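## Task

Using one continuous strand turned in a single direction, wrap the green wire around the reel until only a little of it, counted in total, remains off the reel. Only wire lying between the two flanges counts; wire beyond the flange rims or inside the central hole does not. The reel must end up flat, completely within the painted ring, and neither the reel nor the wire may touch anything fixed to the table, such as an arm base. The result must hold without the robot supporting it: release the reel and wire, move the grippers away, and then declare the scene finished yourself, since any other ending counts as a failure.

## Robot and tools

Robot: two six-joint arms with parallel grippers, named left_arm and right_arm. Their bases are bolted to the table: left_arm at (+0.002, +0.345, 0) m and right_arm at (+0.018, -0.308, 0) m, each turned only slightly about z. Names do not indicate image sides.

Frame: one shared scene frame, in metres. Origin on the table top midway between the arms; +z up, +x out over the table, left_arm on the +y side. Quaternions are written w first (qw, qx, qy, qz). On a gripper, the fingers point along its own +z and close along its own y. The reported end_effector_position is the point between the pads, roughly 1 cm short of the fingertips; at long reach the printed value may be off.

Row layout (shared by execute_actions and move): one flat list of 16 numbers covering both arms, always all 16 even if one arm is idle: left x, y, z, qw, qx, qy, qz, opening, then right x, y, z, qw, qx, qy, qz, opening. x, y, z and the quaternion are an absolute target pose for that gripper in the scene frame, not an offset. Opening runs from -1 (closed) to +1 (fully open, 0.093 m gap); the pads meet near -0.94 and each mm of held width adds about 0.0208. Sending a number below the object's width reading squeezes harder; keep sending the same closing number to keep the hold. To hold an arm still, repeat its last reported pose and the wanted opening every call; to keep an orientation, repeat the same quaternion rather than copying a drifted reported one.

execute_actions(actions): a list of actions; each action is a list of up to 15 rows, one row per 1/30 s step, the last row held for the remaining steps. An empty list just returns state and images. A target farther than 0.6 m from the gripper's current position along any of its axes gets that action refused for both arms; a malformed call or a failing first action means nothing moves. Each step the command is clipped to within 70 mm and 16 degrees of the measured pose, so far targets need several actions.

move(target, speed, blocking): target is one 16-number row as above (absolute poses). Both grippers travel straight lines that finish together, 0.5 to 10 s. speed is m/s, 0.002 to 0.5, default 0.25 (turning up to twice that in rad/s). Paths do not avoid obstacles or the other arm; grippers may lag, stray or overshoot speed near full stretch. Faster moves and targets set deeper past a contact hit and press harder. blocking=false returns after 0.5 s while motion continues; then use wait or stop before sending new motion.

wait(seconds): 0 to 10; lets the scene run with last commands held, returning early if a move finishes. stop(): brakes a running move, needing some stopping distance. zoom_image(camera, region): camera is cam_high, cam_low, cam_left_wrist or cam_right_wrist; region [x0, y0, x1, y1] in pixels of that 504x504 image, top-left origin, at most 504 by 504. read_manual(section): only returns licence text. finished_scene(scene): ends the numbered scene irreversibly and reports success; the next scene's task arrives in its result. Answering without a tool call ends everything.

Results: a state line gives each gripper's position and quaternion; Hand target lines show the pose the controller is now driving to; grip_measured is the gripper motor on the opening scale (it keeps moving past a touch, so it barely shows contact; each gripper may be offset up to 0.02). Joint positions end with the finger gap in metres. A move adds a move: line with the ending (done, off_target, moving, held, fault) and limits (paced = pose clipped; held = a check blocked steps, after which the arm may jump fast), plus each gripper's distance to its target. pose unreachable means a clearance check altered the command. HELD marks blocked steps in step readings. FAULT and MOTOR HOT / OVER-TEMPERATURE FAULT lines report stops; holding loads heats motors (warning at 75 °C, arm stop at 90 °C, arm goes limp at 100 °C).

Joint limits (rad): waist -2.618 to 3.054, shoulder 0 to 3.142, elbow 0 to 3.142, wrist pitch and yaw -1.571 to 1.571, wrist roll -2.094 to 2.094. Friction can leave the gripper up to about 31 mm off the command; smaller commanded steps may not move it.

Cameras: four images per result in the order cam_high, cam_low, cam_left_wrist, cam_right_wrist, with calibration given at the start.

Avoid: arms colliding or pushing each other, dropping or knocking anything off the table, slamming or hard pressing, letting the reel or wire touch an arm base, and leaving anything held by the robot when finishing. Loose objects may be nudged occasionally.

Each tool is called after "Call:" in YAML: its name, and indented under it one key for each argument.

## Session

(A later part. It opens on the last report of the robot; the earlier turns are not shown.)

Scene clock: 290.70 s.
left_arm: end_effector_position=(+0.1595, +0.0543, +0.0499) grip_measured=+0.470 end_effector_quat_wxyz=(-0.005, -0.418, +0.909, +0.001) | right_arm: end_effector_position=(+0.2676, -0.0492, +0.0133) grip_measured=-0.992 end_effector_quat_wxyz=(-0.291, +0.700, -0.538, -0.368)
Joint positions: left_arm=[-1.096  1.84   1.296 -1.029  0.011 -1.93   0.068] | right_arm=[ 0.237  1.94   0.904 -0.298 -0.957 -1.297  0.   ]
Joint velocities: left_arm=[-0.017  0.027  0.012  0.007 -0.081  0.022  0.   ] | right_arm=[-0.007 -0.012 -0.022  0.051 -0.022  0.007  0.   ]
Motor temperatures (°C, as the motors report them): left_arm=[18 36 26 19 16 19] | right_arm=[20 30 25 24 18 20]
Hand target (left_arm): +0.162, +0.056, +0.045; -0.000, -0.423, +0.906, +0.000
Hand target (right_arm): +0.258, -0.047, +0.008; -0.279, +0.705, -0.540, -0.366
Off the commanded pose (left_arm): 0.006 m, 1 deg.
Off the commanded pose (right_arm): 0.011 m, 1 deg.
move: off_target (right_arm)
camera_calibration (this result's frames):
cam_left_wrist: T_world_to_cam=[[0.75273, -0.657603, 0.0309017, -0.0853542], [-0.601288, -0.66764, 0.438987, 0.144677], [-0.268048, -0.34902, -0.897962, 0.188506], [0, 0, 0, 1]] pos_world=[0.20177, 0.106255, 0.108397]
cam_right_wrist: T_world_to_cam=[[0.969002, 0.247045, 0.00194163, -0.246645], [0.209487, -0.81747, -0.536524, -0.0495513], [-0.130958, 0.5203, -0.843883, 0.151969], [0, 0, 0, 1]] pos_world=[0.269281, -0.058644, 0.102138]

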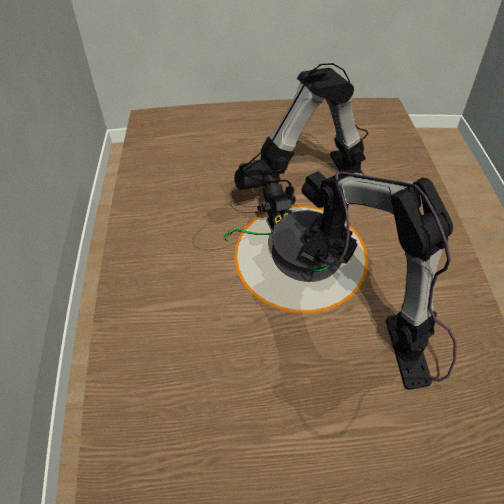

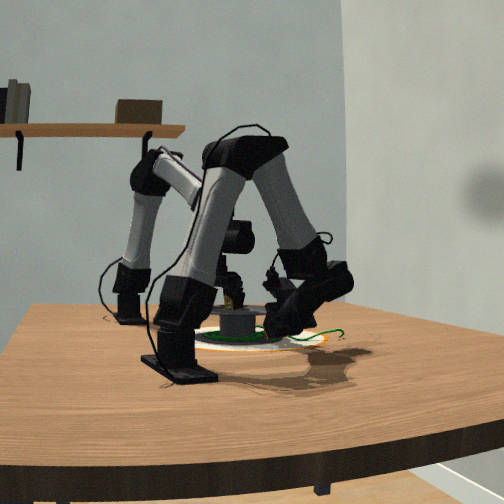

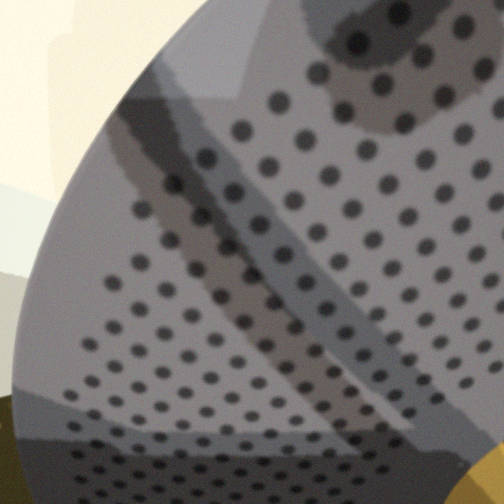

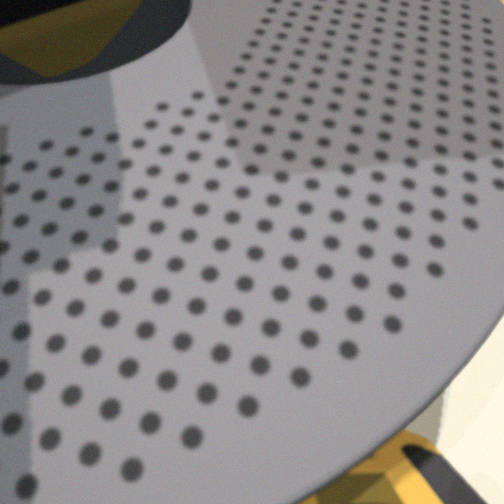

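Call:
move:
  target: [0.162,0.056,0.045,0,-0.4226,0.9063,0,0.3, 0.262,-0.047,0.006,0.2811,-0.7037,0.5400,0.3663,-0.7]
  speed: 0.05

Call:
move:
  target: [0.162,0.056,0.045,0,-0.4226,0.9063,0,0.3, 0.283,-0.105,0.030,0.2811,-0.7037,0.5400,0.3663,-0.7]
  speed: 0.08

Scene clock: 292.20 s.
left_arm: end_effector_position=(+0.1594, +0.0545, +0.0499) grip_measured=+0.470 end_effector_quat_wxyz=(-0.005, -0.417, +0.909, +0.002) | right_arm: end_effector_position=(+0.2691, -0.0496, +0.0124) grip_measured=-0.703 end_effector_quat_wxyz=(-0.291, +0.701, -0.540, -0.364)
Joint positions: left_arm=[-1.096  1.84   1.296 -1.03   0.011 -1.929  0.068] | right_arm=[ 0.237  1.939  0.903 -0.291 -0.949 -1.293  0.011]
Joint velocities: left_arm=[ 0.012 -0.007  0.002 -0.081 -0.037 -0.022  0.   ] | right_arm=[ 0.007  0.007 -0.007 -0.066 -0.066 -0.051 -0.001]
Motor temperatures (°C, as the motors report them): left_arm=[18 36 26 19 16 19] | right_arm=[20 30 25 23 18 20]
Hand target (left_arm): +0.162, +0.056, +0.045; -0.000, -0.423, +0.906, +0.000
Hand target (right_arm): +0.262, -0.047, +0.006; -0.281, +0.704, -0.540, -0.366
Off the commanded pose (left_arm): 0.006 m, 1 deg.
Off the commanded pose (right_arm): 0.010 m, 1 deg.
move: done
camera_calibration (this result's frames):
cam_left_wrist: T_world_to_cam=[[0.751743, -0.658781, 0.0298407, -0.0848193], [-0.602066, -0.667155, 0.438658, 0.144873], [-0.269072, -0.347724, -0.898158, 0.188658], [0, 0, 0, 1]] pos_world=[0.201748, 0.106376, 0.108426]
cam_right_wrist: T_world_to_cam=[[0.970106, 0.242606, 0.00601545, -0.248519], [0.208705, -0.821385, -0.53082, -0.0507776], [-0.123839, 0.516207, -0.847463, 0.149611], [0, 0, 0, 1]] pos_world=[0.270215, -0.0586458, 0.101331]

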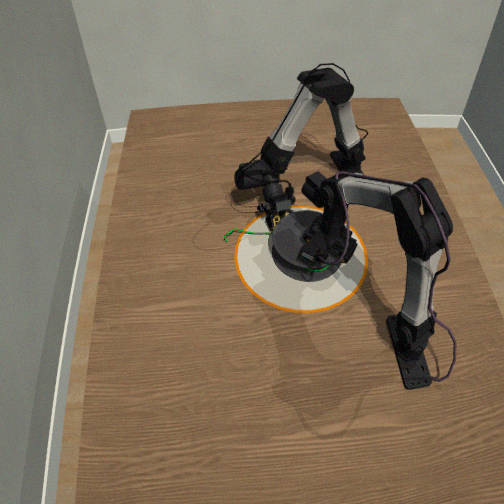

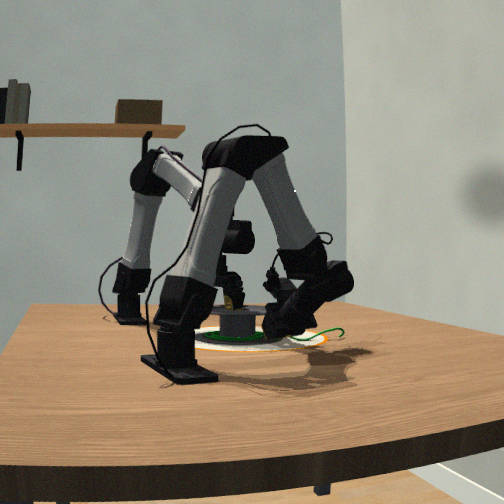

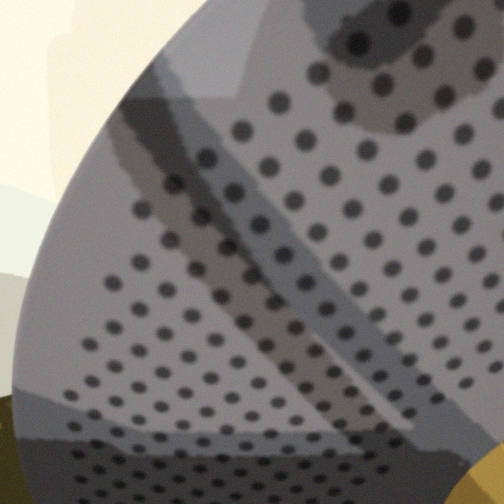

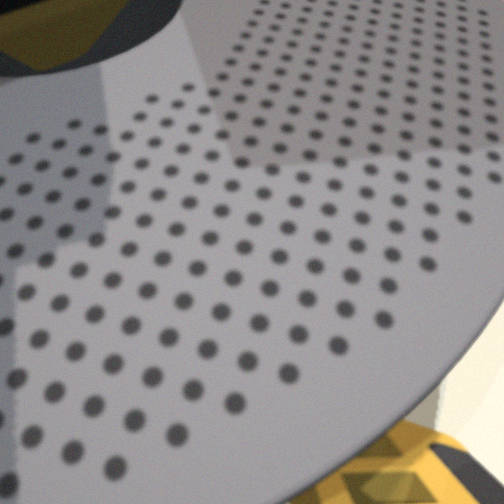

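Scene clock: 293.53 s.
left_arm: end_effector_position=(+0.1595, +0.0543, +0.0499) grip_measured=+0.470 end_effector_quat_wxyz=(-0.005, -0.417, +0.909, +0.001) | right_arm: end_effector_position=(+0.2787, -0.1037, +0.0264) grip_measured=-0.703 end_effector_quat_wxyz=(-0.278, +0.703, -0.542, -0.367)
Joint positions: left_arm=[-1.096  1.84   1.296 -1.029  0.011 -1.929  0.068] | right_arm=[ 0.063  1.939  1.    -0.673 -0.956 -1.614  0.011]
Joint velocities: left_arm=[-0.002  0.007 -0.022  0.007 -0.066  0.007 -0.   ] | right_arm=[ 0.007  0.007 -0.012 -0.037  0.007 -0.125 -0.   ]
Motor temperatures (°C, as the motors report them): left_arm=[18 36 26 19 16 19] | right_arm=[20 31 25 23 18 20]
Hand target (left_arm): +0.162, +0.056, +0.045; -0.000, -0.423, +0.906, +0.000
Hand target (right_arm): +0.284, -0.104, +0.031; -0.284, +0.702, -0.540, -0.368
Off the commanded pose (left_arm): 0.006 m, 1 deg.
Off the commanded pose (right_arm): 0.006 m, 0 deg.
move: done
camera_calibration (this result's frames):
cam_left_wrist: T_world_to_cam=[[0.751726, -0.658751, 0.0309155, -0.0851324], [-0.602308, -0.666714, 0.438996, 0.144789], [-0.268577, -0.348625, -0.897957, 0.188568], [0, 0, 0, 1]] pos_world=[0.201849, 0.106192, 0.108396]
cam_right_wrist: T_world_to_cam=[[0.967155, 0.253714, -0.0155058, -0.242308], [0.208936, -0.828239, -0.519967, -0.090793], [-0.144766, 0.499649, -0.854046, 0.194912], [0, 0, 0, 1]] pos_world=[0.281536, -0.111109, 0.115497]

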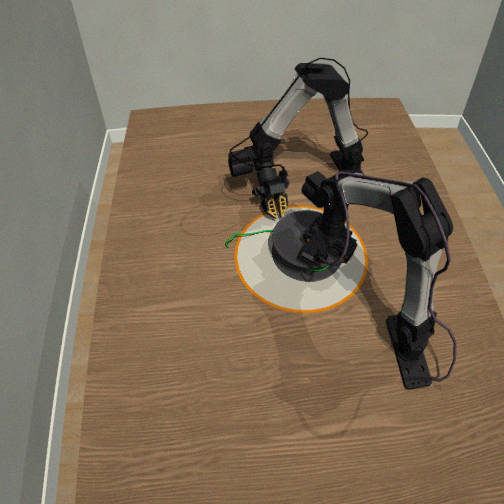

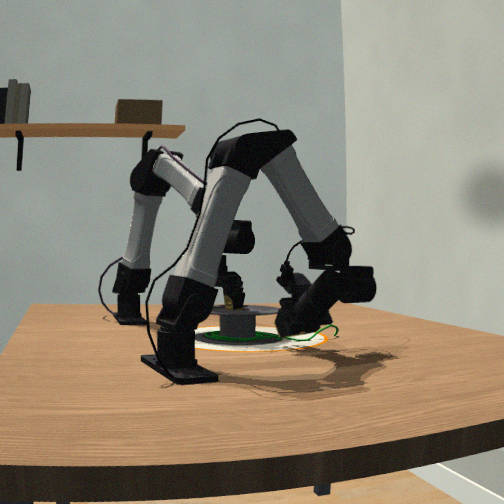

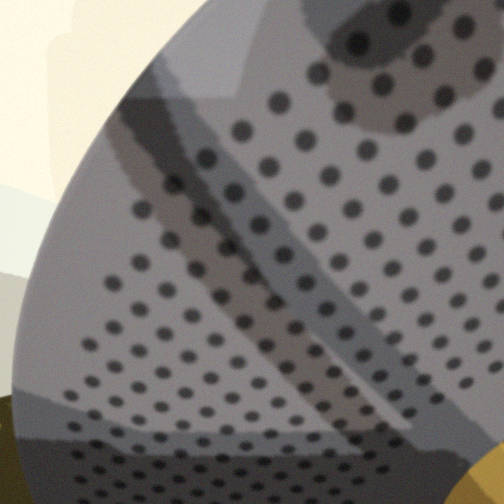

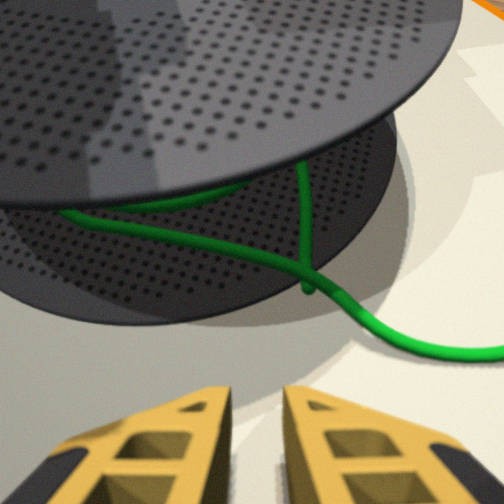

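Call:
zoom_image:
  camera: "cam_high"
  region: [215, 190, 385, 320]

Region (215, 190, 385, 320) of cam_high's 504x504 image, scaled by 2.965, with more detail than that image has; it fills the top 385 rows of this view, and the rest is white.

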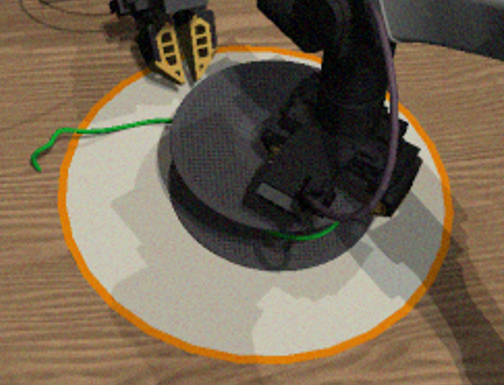

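Call:
move:
  target: [0.162,0.056,0.045,0,-0.4226,0.9063,0,0.3, 0.385,-0.098,0.09,0,-0.4226,0.9063,0,-0.4]
  speed: 0.3

Scene clock: 303.17 s.
left_arm: end_effector_position=(+0.1595, +0.0543, +0.0499) grip_measured=+0.470 end_effector_quat_wxyz=(-0.005, -0.417, +0.909, +0.001) | right_arm: end_effector_position=(+0.3856, -0.1001, +0.0898) grip_measured=-0.403 end_effector_quat_wxyz=(+0.004, -0.424, +0.906, +0.003)
Joint positions: left_arm=[-1.096  1.84   1.296 -1.029  0.011 -1.929  0.068] | right_arm=[ 0.339  2.165  1.925 -1.323 -0.005 -0.362  0.026]
Joint velocities: left_arm=[-0.012  0.032 -0.017 -0.051 -0.051  0.007  0.001] | right_arm=[ 0.007  0.002  0.012 -0.022  0.007 -0.066 -0.   ]
Motor temperatures (°C, as the motors report them): left_arm=[18 35 26 19 16 19] | right_arm=[20 31 26 23 18 20]
Hand target (left_arm): +0.162, +0.056, +0.045; -0.000, -0.423, +0.906, +0.000
Hand target (right_arm): +0.385, -0.099, +0.086; -0.005, -0.425, +0.905, -0.005
Off the commanded pose (left_arm): 0.006 m, 1 deg.
Off the commanded pose (right_arm): 0.002 m, 1 deg.
move: done
camera_calibration (this result's frames):
cam_left_wrist: T_world_to_cam=[[0.751726, -0.658751, 0.0309155, -0.0851324], [-0.602308, -0.666714, 0.438996, 0.144789], [-0.268577, -0.348625, -0.897957, 0.188568], [0, 0, 0, 1]] pos_world=[0.201849, 0.106192, 0.108396]
cam_right_wrist: T_world_to_cam=[[0.760892, -0.648869, -0.00348748, -0.357473], [-0.59636, -0.701415, 0.390349, 0.164237], [-0.255731, -0.294933, -0.920661, 0.231903], [0, 0, 0, 1]] pos_world=[0.429247, -0.0483597, 0.148147]

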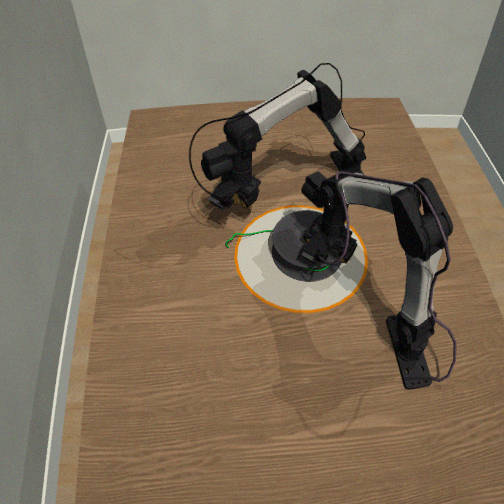

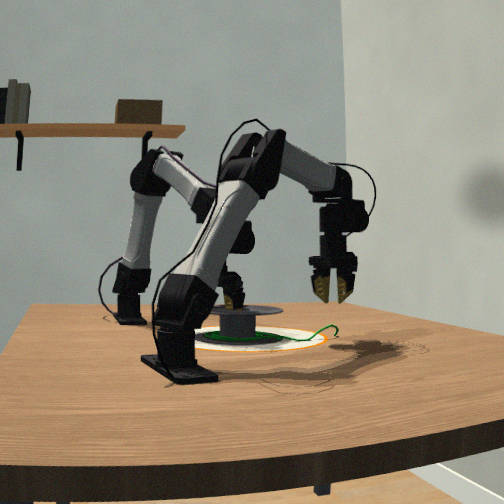

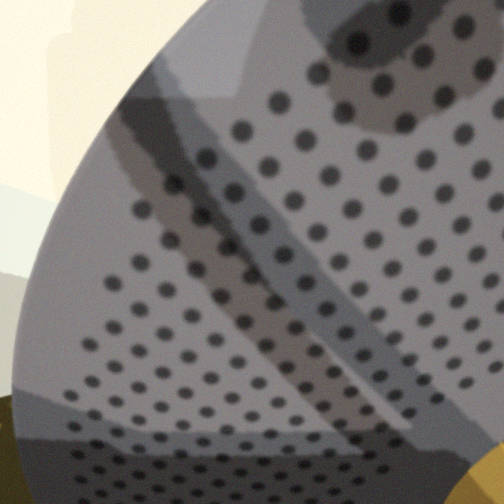

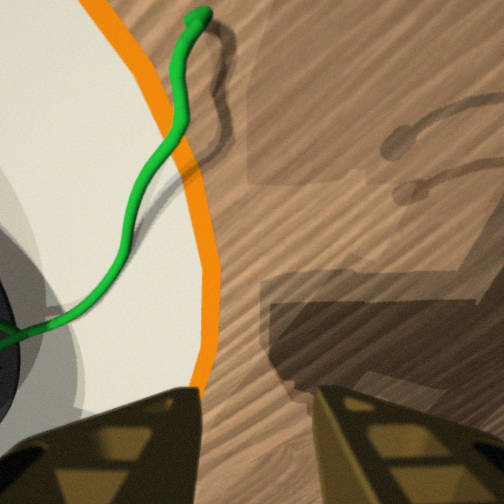

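Call:
zoom_image:
  camera: "cam_low"
  region: [270, 300, 370, 360]

Region (270, 300, 370, 360) of cam_low's 504x504 image, scaled by 5.040, with more detail than that image has; it fills the top 302 rows of this view, and the rest is white.

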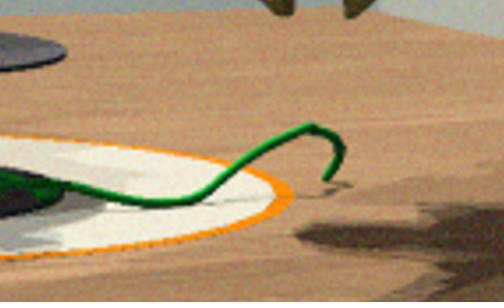

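Call:
move:
  target: [0.162,0.056,0.045,0,-0.4226,0.9063,0,0.3, 0.411,-0.035,0.055,0.0805,-0.3812,0.9204,0.0334,-0.4]
  speed: 0.2

Scene clock: 307.13 s.
left_arm: end_effector_position=(+0.1595, +0.0543, +0.0499) grip_measured=+0.470 end_effector_quat_wxyz=(-0.005, -0.417, +0.909, +0.001) | right_arm: end_effector_position=(+0.4157, -0.0371, +0.0666) grip_measured=-0.403 end_effector_quat_wxyz=(+0.093, -0.382, +0.919, +0.028)
Joint positions: left_arm=[-1.096  1.84   1.296 -1.029  0.011 -1.929  0.068] | right_arm=[ 0.419  2.233  1.925 -1.068 -0.017 -0.195  0.026]
Joint velocities: left_arm=[ 0.007  0.007 -0.012 -0.007 -0.051  0.007  0.001] | right_arm=[-0.002 -0.007 -0.017 -0.007 -0.037 -0.037 -0.001]
Motor temperatures (°C, as the motors report them): left_arm=[18 35 26 19 16 19] | right_arm=[20 32 26 22 18 20]
Hand target (left_arm): +0.162, +0.056, +0.045; -0.000, -0.423, +0.906, +0.000
Hand target (right_arm): +0.410, -0.036, +0.054; +0.080, -0.382, +0.920, +0.031
Off the commanded pose (left_arm): 0.006 m, 1 deg.
Off the commanded pose (right_arm): 0.013 m, 2 deg.
move: off_target (right_arm)
camera_calibration (this result's frames):
cam_left_wrist: T_world_to_cam=[[0.751726, -0.658751, 0.0309155, -0.0851324], [-0.602308, -0.666714, 0.438996, 0.144789], [-0.268577, -0.348625, -0.897957, 0.188568], [0, 0, 0, 1]] pos_world=[0.201849, 0.106192, 0.108396]
cam_right_wrist: T_world_to_cam=[[0.700792, -0.713154, 0.0173583, -0.318341], [-0.699307, -0.681972, 0.214205, 0.290715], [-0.140923, -0.162252, -0.976634, 0.197722], [0, 0, 0, 1]] pos_world=[0.454254, 0.00331396, 0.136356]

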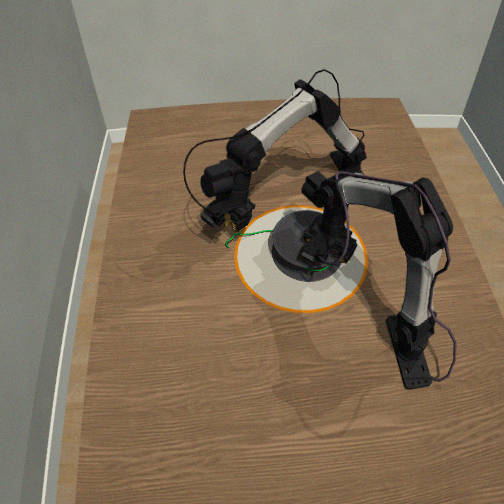

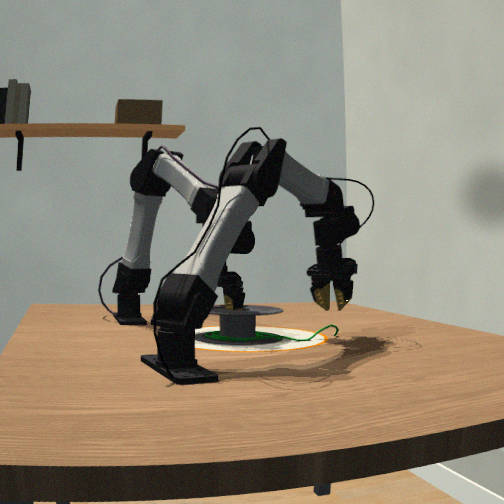

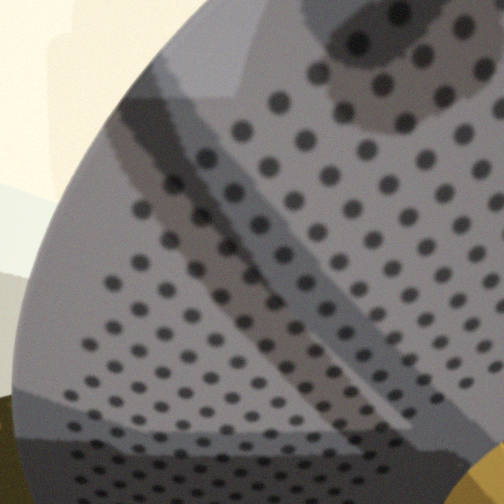

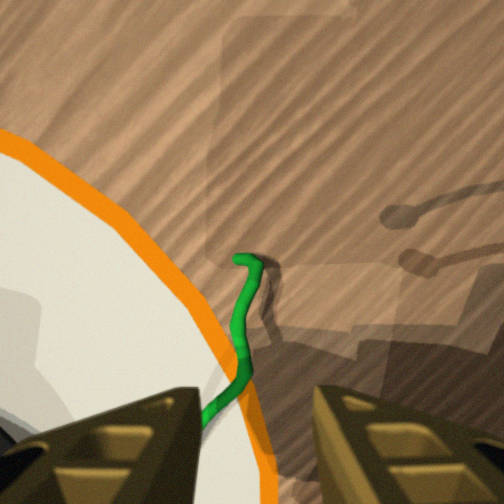

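Call:
move:
  target: [0.162,0.056,0.045,0,-0.4226,0.9063,0,0.3, 0.411,-0.031,0.025,0.0805,-0.3812,0.9204,0.0334,-0.4]
  speed: 0.1

Scene clock: 308.83 s.
left_arm: end_effector_position=(+0.1595, +0.0543, +0.0499) grip_measured=+0.470 end_effector_quat_wxyz=(-0.005, -0.417, +0.909, +0.001) | right_arm: end_effector_position=(+0.4168, -0.0363, +0.0372) grip_measured=-0.403 end_effector_quat_wxyz=(+0.091, -0.378, +0.921, +0.028)
Joint positions: left_arm=[-1.096  1.84   1.296 -1.029  0.011 -1.929  0.068] | right_arm=[ 0.419  2.259  1.851 -0.972 -0.018 -0.185  0.026]
Joint velocities: left_arm=[ 0.007 -0.012  0.007 -0.022  0.007 -0.066 -0.001] | right_arm=[-0.002 -0.002  0.007  0.022  0.007 -0.007 -0.   ]
Motor temperatures (°C, as the motors report them): left_arm=[18 35 26 19 16 19] | right_arm=[20 33 26 22 18 20]
Hand target (left_arm): +0.162, +0.056, +0.045; -0.000, -0.423, +0.906, +0.000
Hand target (right_arm): +0.410, -0.032, +0.025; +0.080, -0.381, +0.920, +0.033
Off the commanded pose (left_arm): 0.006 m, 1 deg.
Off the commanded pose (right_arm): 0.015 m, 1 deg.
move: off_target (right_arm)
camera_calibration (this result's frames):
cam_left_wrist: T_world_to_cam=[[0.751726, -0.658751, 0.0309155, -0.0851324], [-0.602308, -0.666714, 0.438996, 0.144789], [-0.268577, -0.348625, -0.897957, 0.188568], [0, 0, 0, 1]] pos_world=[0.201849, 0.106192, 0.108396]
cam_right_wrist: T_world_to_cam=[[0.693942, -0.719886, 0.0144139, -0.315305], [-0.704875, -0.675114, 0.217652, 0.300792], [-0.146954, -0.161198, -0.97592, 0.171903], [0, 0, 0, 1]] pos_world=[0.456086, 0.00379578, 0.106841]

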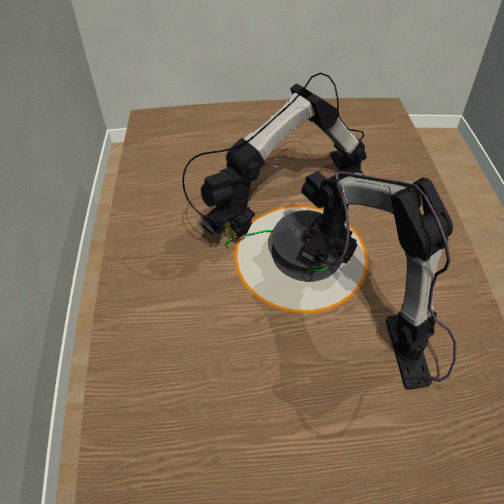

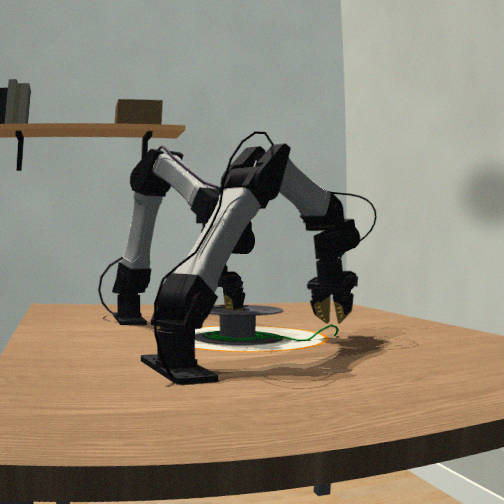

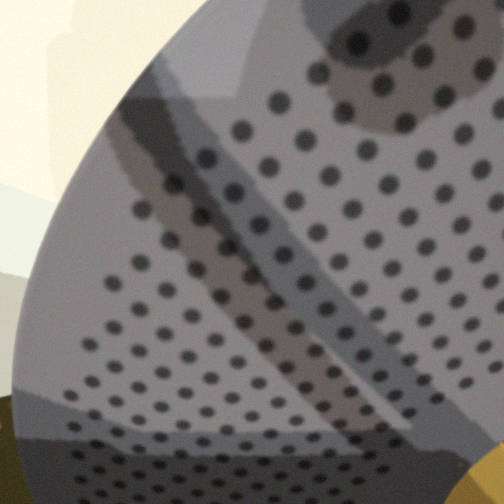

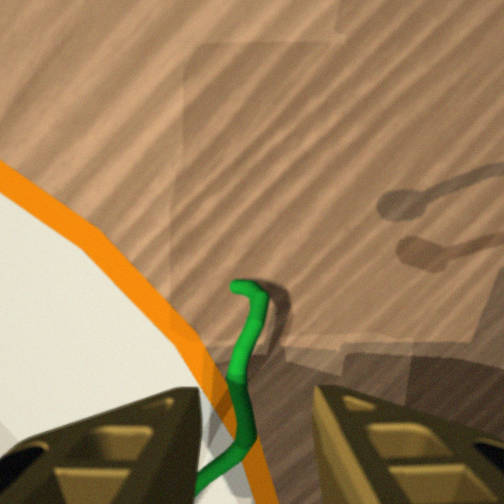

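Call:
move:
  target: [0.162,0.056,0.045,0,-0.4226,0.9063,0,0.3, 0.409,-0.030,-0.002,0.0805,-0.3812,0.9204,0.0334,-0.4]
  speed: 0.08

Scene clock: 311.00 s.
left_arm: end_effector_position=(+0.1595, +0.0543, +0.0499) grip_measured=+0.470 end_effector_quat_wxyz=(-0.005, -0.417, +0.909, +0.001) | right_arm: end_effector_position=(+0.4152, -0.0338, +0.0109) grip_measured=-0.403 end_effector_quat_wxyz=(+0.092, -0.379, +0.920, +0.029)
Joint positions: left_arm=[-1.096  1.84   1.296 -1.029  0.011 -1.929  0.068] | right_arm=[ 0.425  2.282  1.782 -0.879 -0.018 -0.181  0.026]
Joint velocities: left_arm=[-0.002  0.007 -0.002 -0.007  0.007 -0.007  0.   ] | right_arm=[ 0.012 -0.002 -0.002  0.007  0.007  0.007  0.001]
Motor temperatures (°C, as the motors report them): left_arm=[18 35 26 19 16 19] | right_arm=[20 33 26 22 18 20]
Hand target (left_arm): +0.162, +0.056, +0.045; -0.000, -0.423, +0.906, +0.000
Hand target (right_arm): +0.408, -0.031, -0.002; +0.080, -0.381, +0.920, +0.033
Off the commanded pose (left_arm): 0.006 m, 1 deg.
Off the commanded pose (right_arm): 0.015 m, 1 deg.
move: off_target (right_arm)
camera_calibration (this result's frames):
cam_left_wrist: T_world_to_cam=[[0.751726, -0.658751, 0.0309155, -0.0851324], [-0.602308, -0.666714, 0.438996, 0.144789], [-0.268577, -0.348625, -0.897957, 0.188568], [0, 0, 0, 1]] pos_world=[0.201849, 0.106192, 0.108396]
cam_right_wrist: T_world_to_cam=[[0.695627, -0.718267, 0.0139513, -0.312676], [-0.703454, -0.677082, 0.21613, 0.306444], [-0.145793, -0.16016, -0.976265, 0.14588], [0, 0, 0, 1]] pos_world=[0.454344, 0.00626651, 0.080548]

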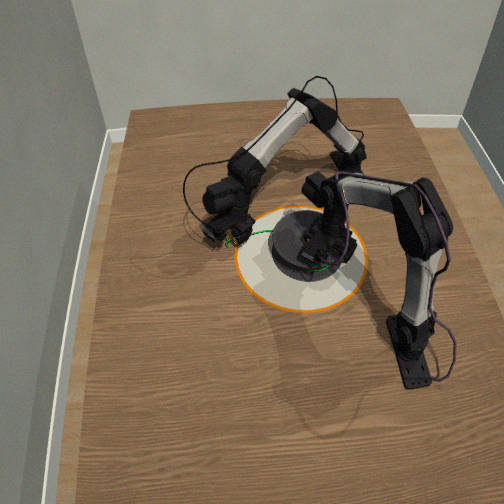

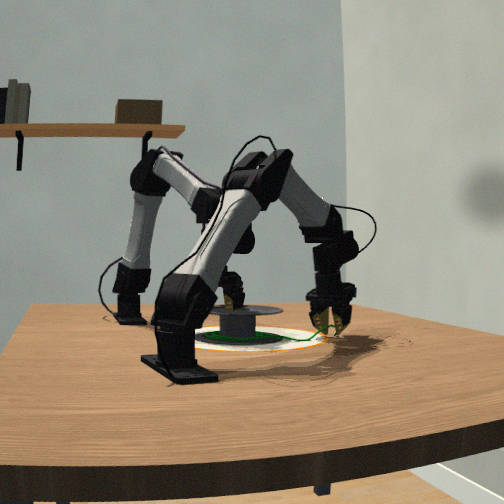

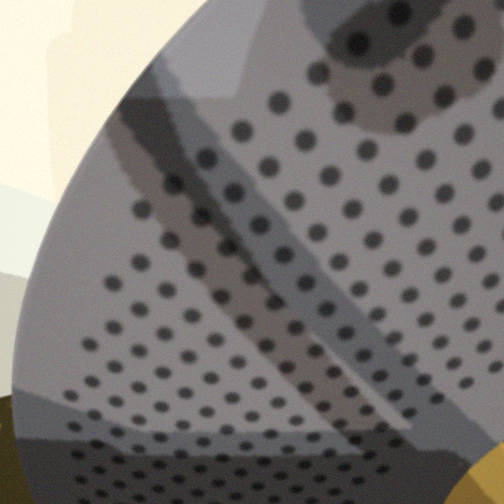

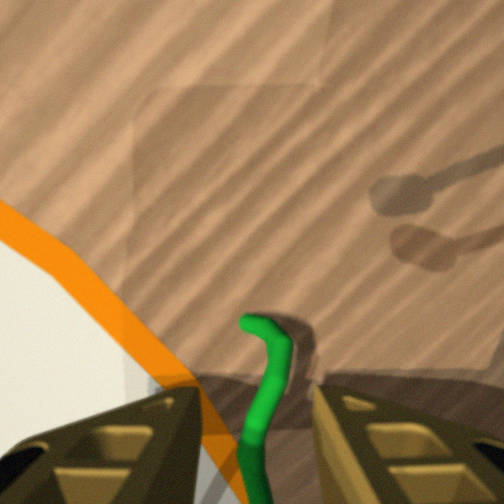

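Call:
move:
  target: [0.162,0.056,0.045,0,-0.4226,0.9063,0,0.3, 0.409,-0.030,-0.002,0.0805,-0.3812,0.9204,0.0334,-1]
  speed: 0.08

Scene clock: 312.17 s.
left_arm: end_effector_position=(+0.1595, +0.0543, +0.0499) grip_measured=+0.470 end_effector_quat_wxyz=(-0.005, -0.417, +0.909, +0.001) | right_arm: end_effector_position=(+0.4155, -0.0335, +0.0109) grip_measured=-0.990 end_effector_quat_wxyz=(+0.093, -0.379, +0.920, +0.029)
Joint positions: left_arm=[-1.096  1.84   1.296 -1.029  0.011 -1.929  0.068] | right_arm=[ 0.425  2.282  1.782 -0.878 -0.018 -0.18   0.   ]
Joint velocities: left_arm=[ 0.007 -0.002 -0.002  0.066 -0.022 -0.037 -0.001] | right_arm=[-0.012 -0.012  0.007 -0.007 -0.066  0.037  0.   ]
Motor temperatures (°C, as the motors report them): left_arm=[18 35 26 19 16 19] | right_arm=[20 34 26 22 18 20]
Hand target (left_arm): +0.162, +0.056, +0.045; -0.000, -0.423, +0.906, +0.000
Hand target (right_arm): +0.409, -0.030, -0.002; +0.080, -0.381, +0.920, +0.033
Off the commanded pose (left_arm): 0.006 m, 1 deg.
Off the commanded pose (right_arm): 0.015 m, 2 deg.
move: off_target (right_arm)
camera_calibration (this result's frames):
cam_left_wrist: T_world_to_cam=[[0.751726, -0.658751, 0.0309155, -0.0851324], [-0.602308, -0.666714, 0.438996, 0.144789], [-0.268577, -0.348625, -0.897957, 0.188568], [0, 0, 0, 1]] pos_world=[0.201849, 0.106192, 0.108396]
cam_right_wrist: T_world_to_cam=[[0.695397, -0.718494, 0.0137686, -0.312586], [-0.703874, -0.677134, 0.214594, 0.306978], [-0.144861, -0.15892, -0.976606, 0.145688], [0, 0, 0, 1]] pos_world=[0.454549, 0.00642671, 0.0807081]

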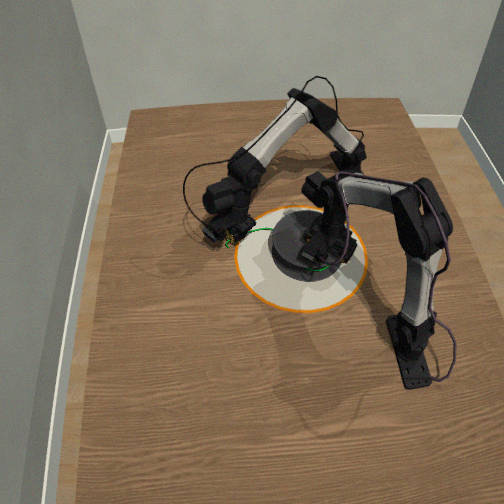

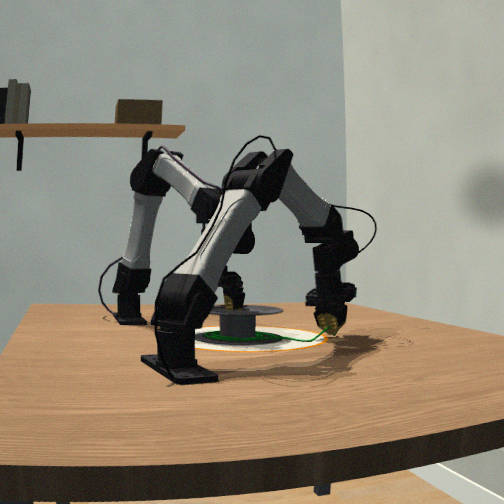

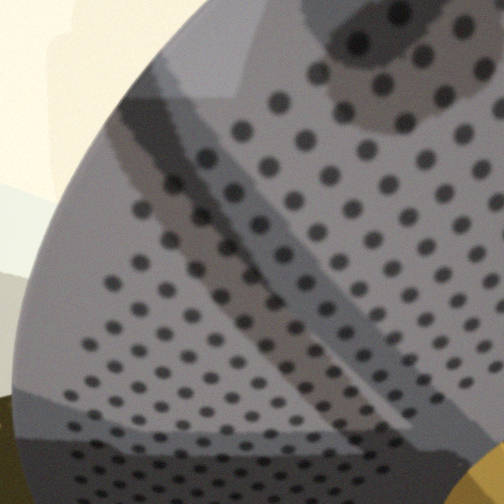

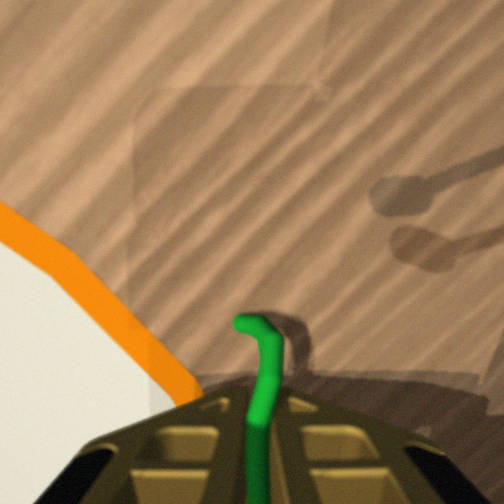

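Call:
move:
  target: [0.2064,0.0806,0.045,0,-0.1305,0.9914,0,0.3, 0.400,-0.052,0.030,0,-0.0872,0.9962,0,-1]
  speed: 0.13

Scene clock: 317.20 s.
left_arm: end_effector_position=(+0.2004, +0.0800, +0.0499) grip_measured=+0.470 end_effector_quat_wxyz=(-0.006, -0.136, +0.991, -0.002) | right_arm: end_effector_position=(+0.3975, -0.0480, +0.0352) grip_measured=-0.990 end_effector_quat_wxyz=(+0.005, -0.094, +0.995, +0.007)
Joint positions: left_arm=[-0.949  1.84   1.296 -1.027  0.012 -1.195  0.068] | right_arm=[ 0.425  2.346  2.008 -1.217 -0.007  0.409  0.   ]
Joint velocities: left_arm=[ 0.007 -0.002 -0.012 -0.022 -0.037  0.022 -0.001] | right_arm=[ 0.007  0.007 -0.007  0.051 -0.037  0.022  0.   ]
Motor temperatures (°C, as the motors report them): left_arm=[18 35 26 19 16 19] | right_arm=[20 35 26 22 18 20]
Hand target (left_arm): +0.206, +0.079, +0.045; +0.000, -0.131, +0.991, -0.001
Hand target (right_arm): +0.400, -0.052, +0.031; -0.000, -0.086, +0.996, +0.001
Off the commanded pose (left_arm): 0.008 m, 1 deg.
Off the commanded pose (right_arm): 0.007 m, 1 deg.
move: done
camera_calibration (this result's frames):
cam_left_wrist: T_world_to_cam=[[0.260986, -0.964493, 0.0404849, 0.0234178], [-0.870783, -0.217112, 0.441134, 0.204287], [-0.416681, -0.150383, -0.896528, 0.222266], [0, 0, 0, 1]] pos_world=[0.264392, 0.100364, 0.108201]
cam_right_wrist: T_world_to_cam=[[0.17794, -0.983937, -0.0143557, -0.116902], [-0.906175, -0.16953, 0.387435, 0.378054], [-0.383645, -0.0559314, -0.921785, 0.262383], [0, 0, 0, 1]] pos_world=[0.464047, -0.0362575, 0.0937115]

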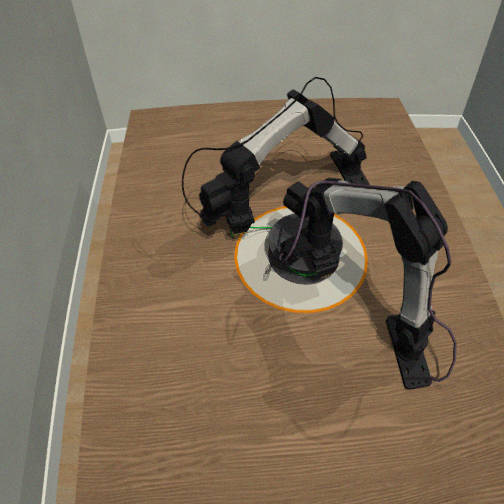

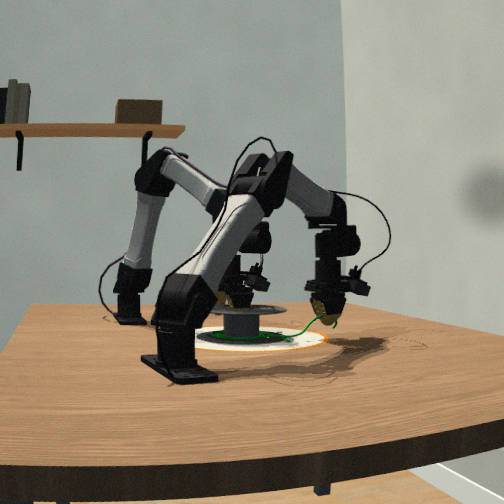

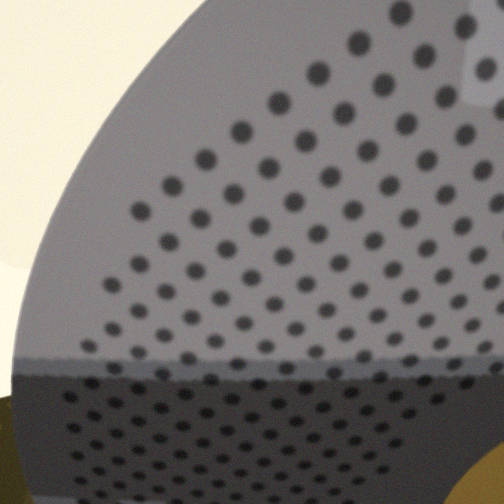

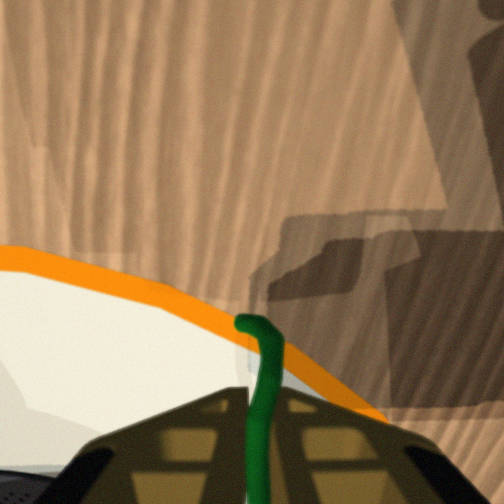

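Call:
move:
  target: [0.2444,0.076,0.045,0,0.1736,0.9848,0,0.3, 0.392,-0.080,0.030,0,0.1305,0.9914,0,-1]
  speed: 0.13

Call:
zoom_image:
  camera: "cam_low"
  region: [190, 290, 350, 360]

Scene clock: 320.37 s.
left_arm: end_effector_position=(+0.2382, +0.0761, +0.0507) grip_measured=+0.470 end_effector_quat_wxyz=(+0.001, +0.170, +0.985, -0.004) | right_arm: end_effector_position=(+0.3900, -0.0750, +0.0291) grip_measured=-0.990 end_effector_quat_wxyz=(-0.007, +0.122, +0.992, -0.001)
Joint positions: left_arm=[-0.875  1.931  1.42  -1.054  0.005 -0.506  0.068] | right_arm=[ 0.384  2.283  1.876 -1.175 -0.007  0.802  0.   ]
Joint velocities: left_arm=[ 0.012  0.002  0.007  0.007 -0.022  0.037 -0.001] | right_arm=[ 0.007  0.002  0.007  0.037 -0.037  0.066  0.   ]
Motor temperatures (°C, as the motors report them): left_arm=[18 35 26 19 16 19] | right_arm=[20 36 26 22 18 20]
Hand target (left_arm): +0.244, +0.075, +0.045; +0.000, +0.173, +0.985, -0.000
Hand target (right_arm): +0.392, -0.080, +0.030; -0.001, +0.131, +0.991, +0.001
Off the commanded pose (left_arm): 0.008 m, 1 deg.
Off the commanded pose (right_arm): 0.005 m, 1 deg.
move: done
camera_calibration (this result's frames):
cam_left_wrist: T_world_to_cam=[[-0.343736, -0.938008, 0.0445681, 0.151542], [-0.841717, 0.328798, 0.428258, 0.188169], [-0.416364, 0.109694, -0.902557, 0.218592], [0, 0, 0, 1]] pos_world=[0.301489, 0.0563, 0.109953]
cam_right_wrist: T_world_to_cam=[[-0.252626, -0.967562, 0.00198664, 0.0264568], [-0.882184, 0.231177, 0.410254, 0.38905], [-0.397406, 0.101888, -0.911969, 0.269279], [0, 0, 0, 1]] pos_world=[0.45691, -0.091777, 0.0859119]

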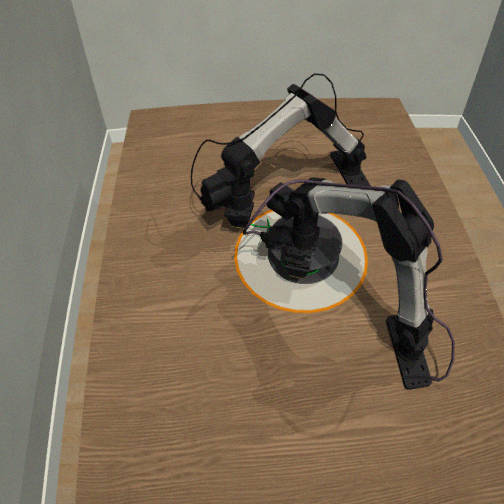

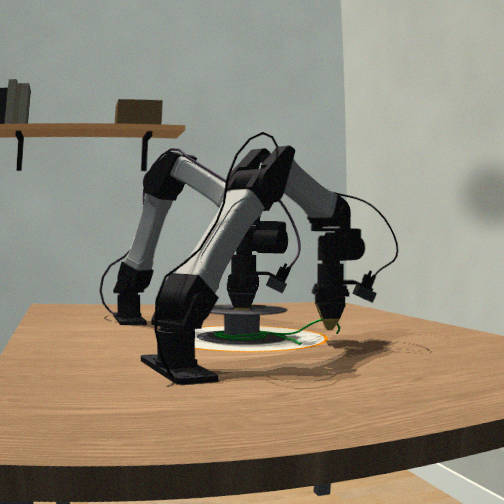

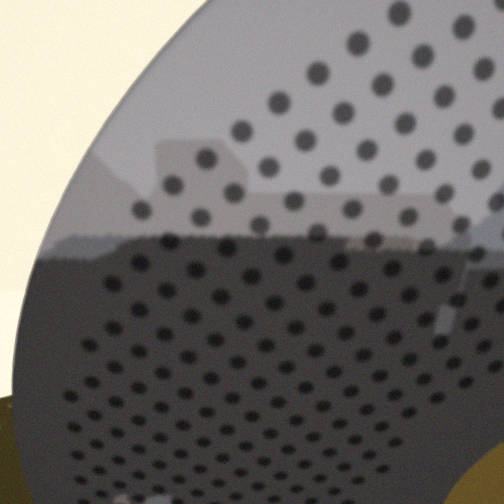

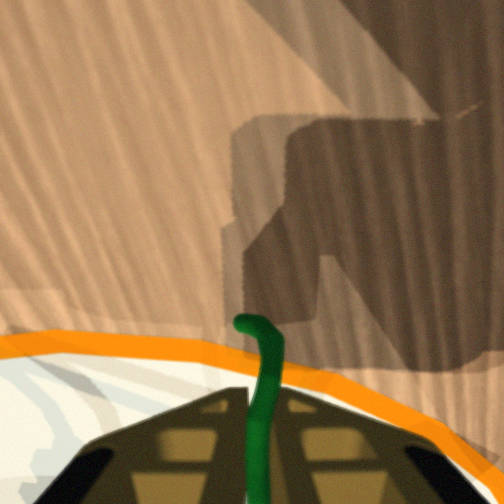

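Region (190, 290, 350, 360) of cam_low's 504x504 image, scaled by 3.150, with more detail than that image has; it fills the top 220 rows of this view, and the rest is white.

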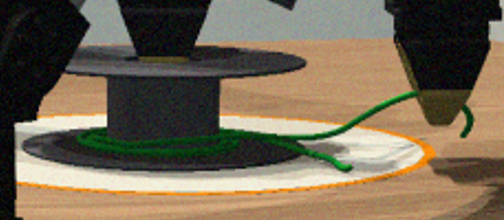

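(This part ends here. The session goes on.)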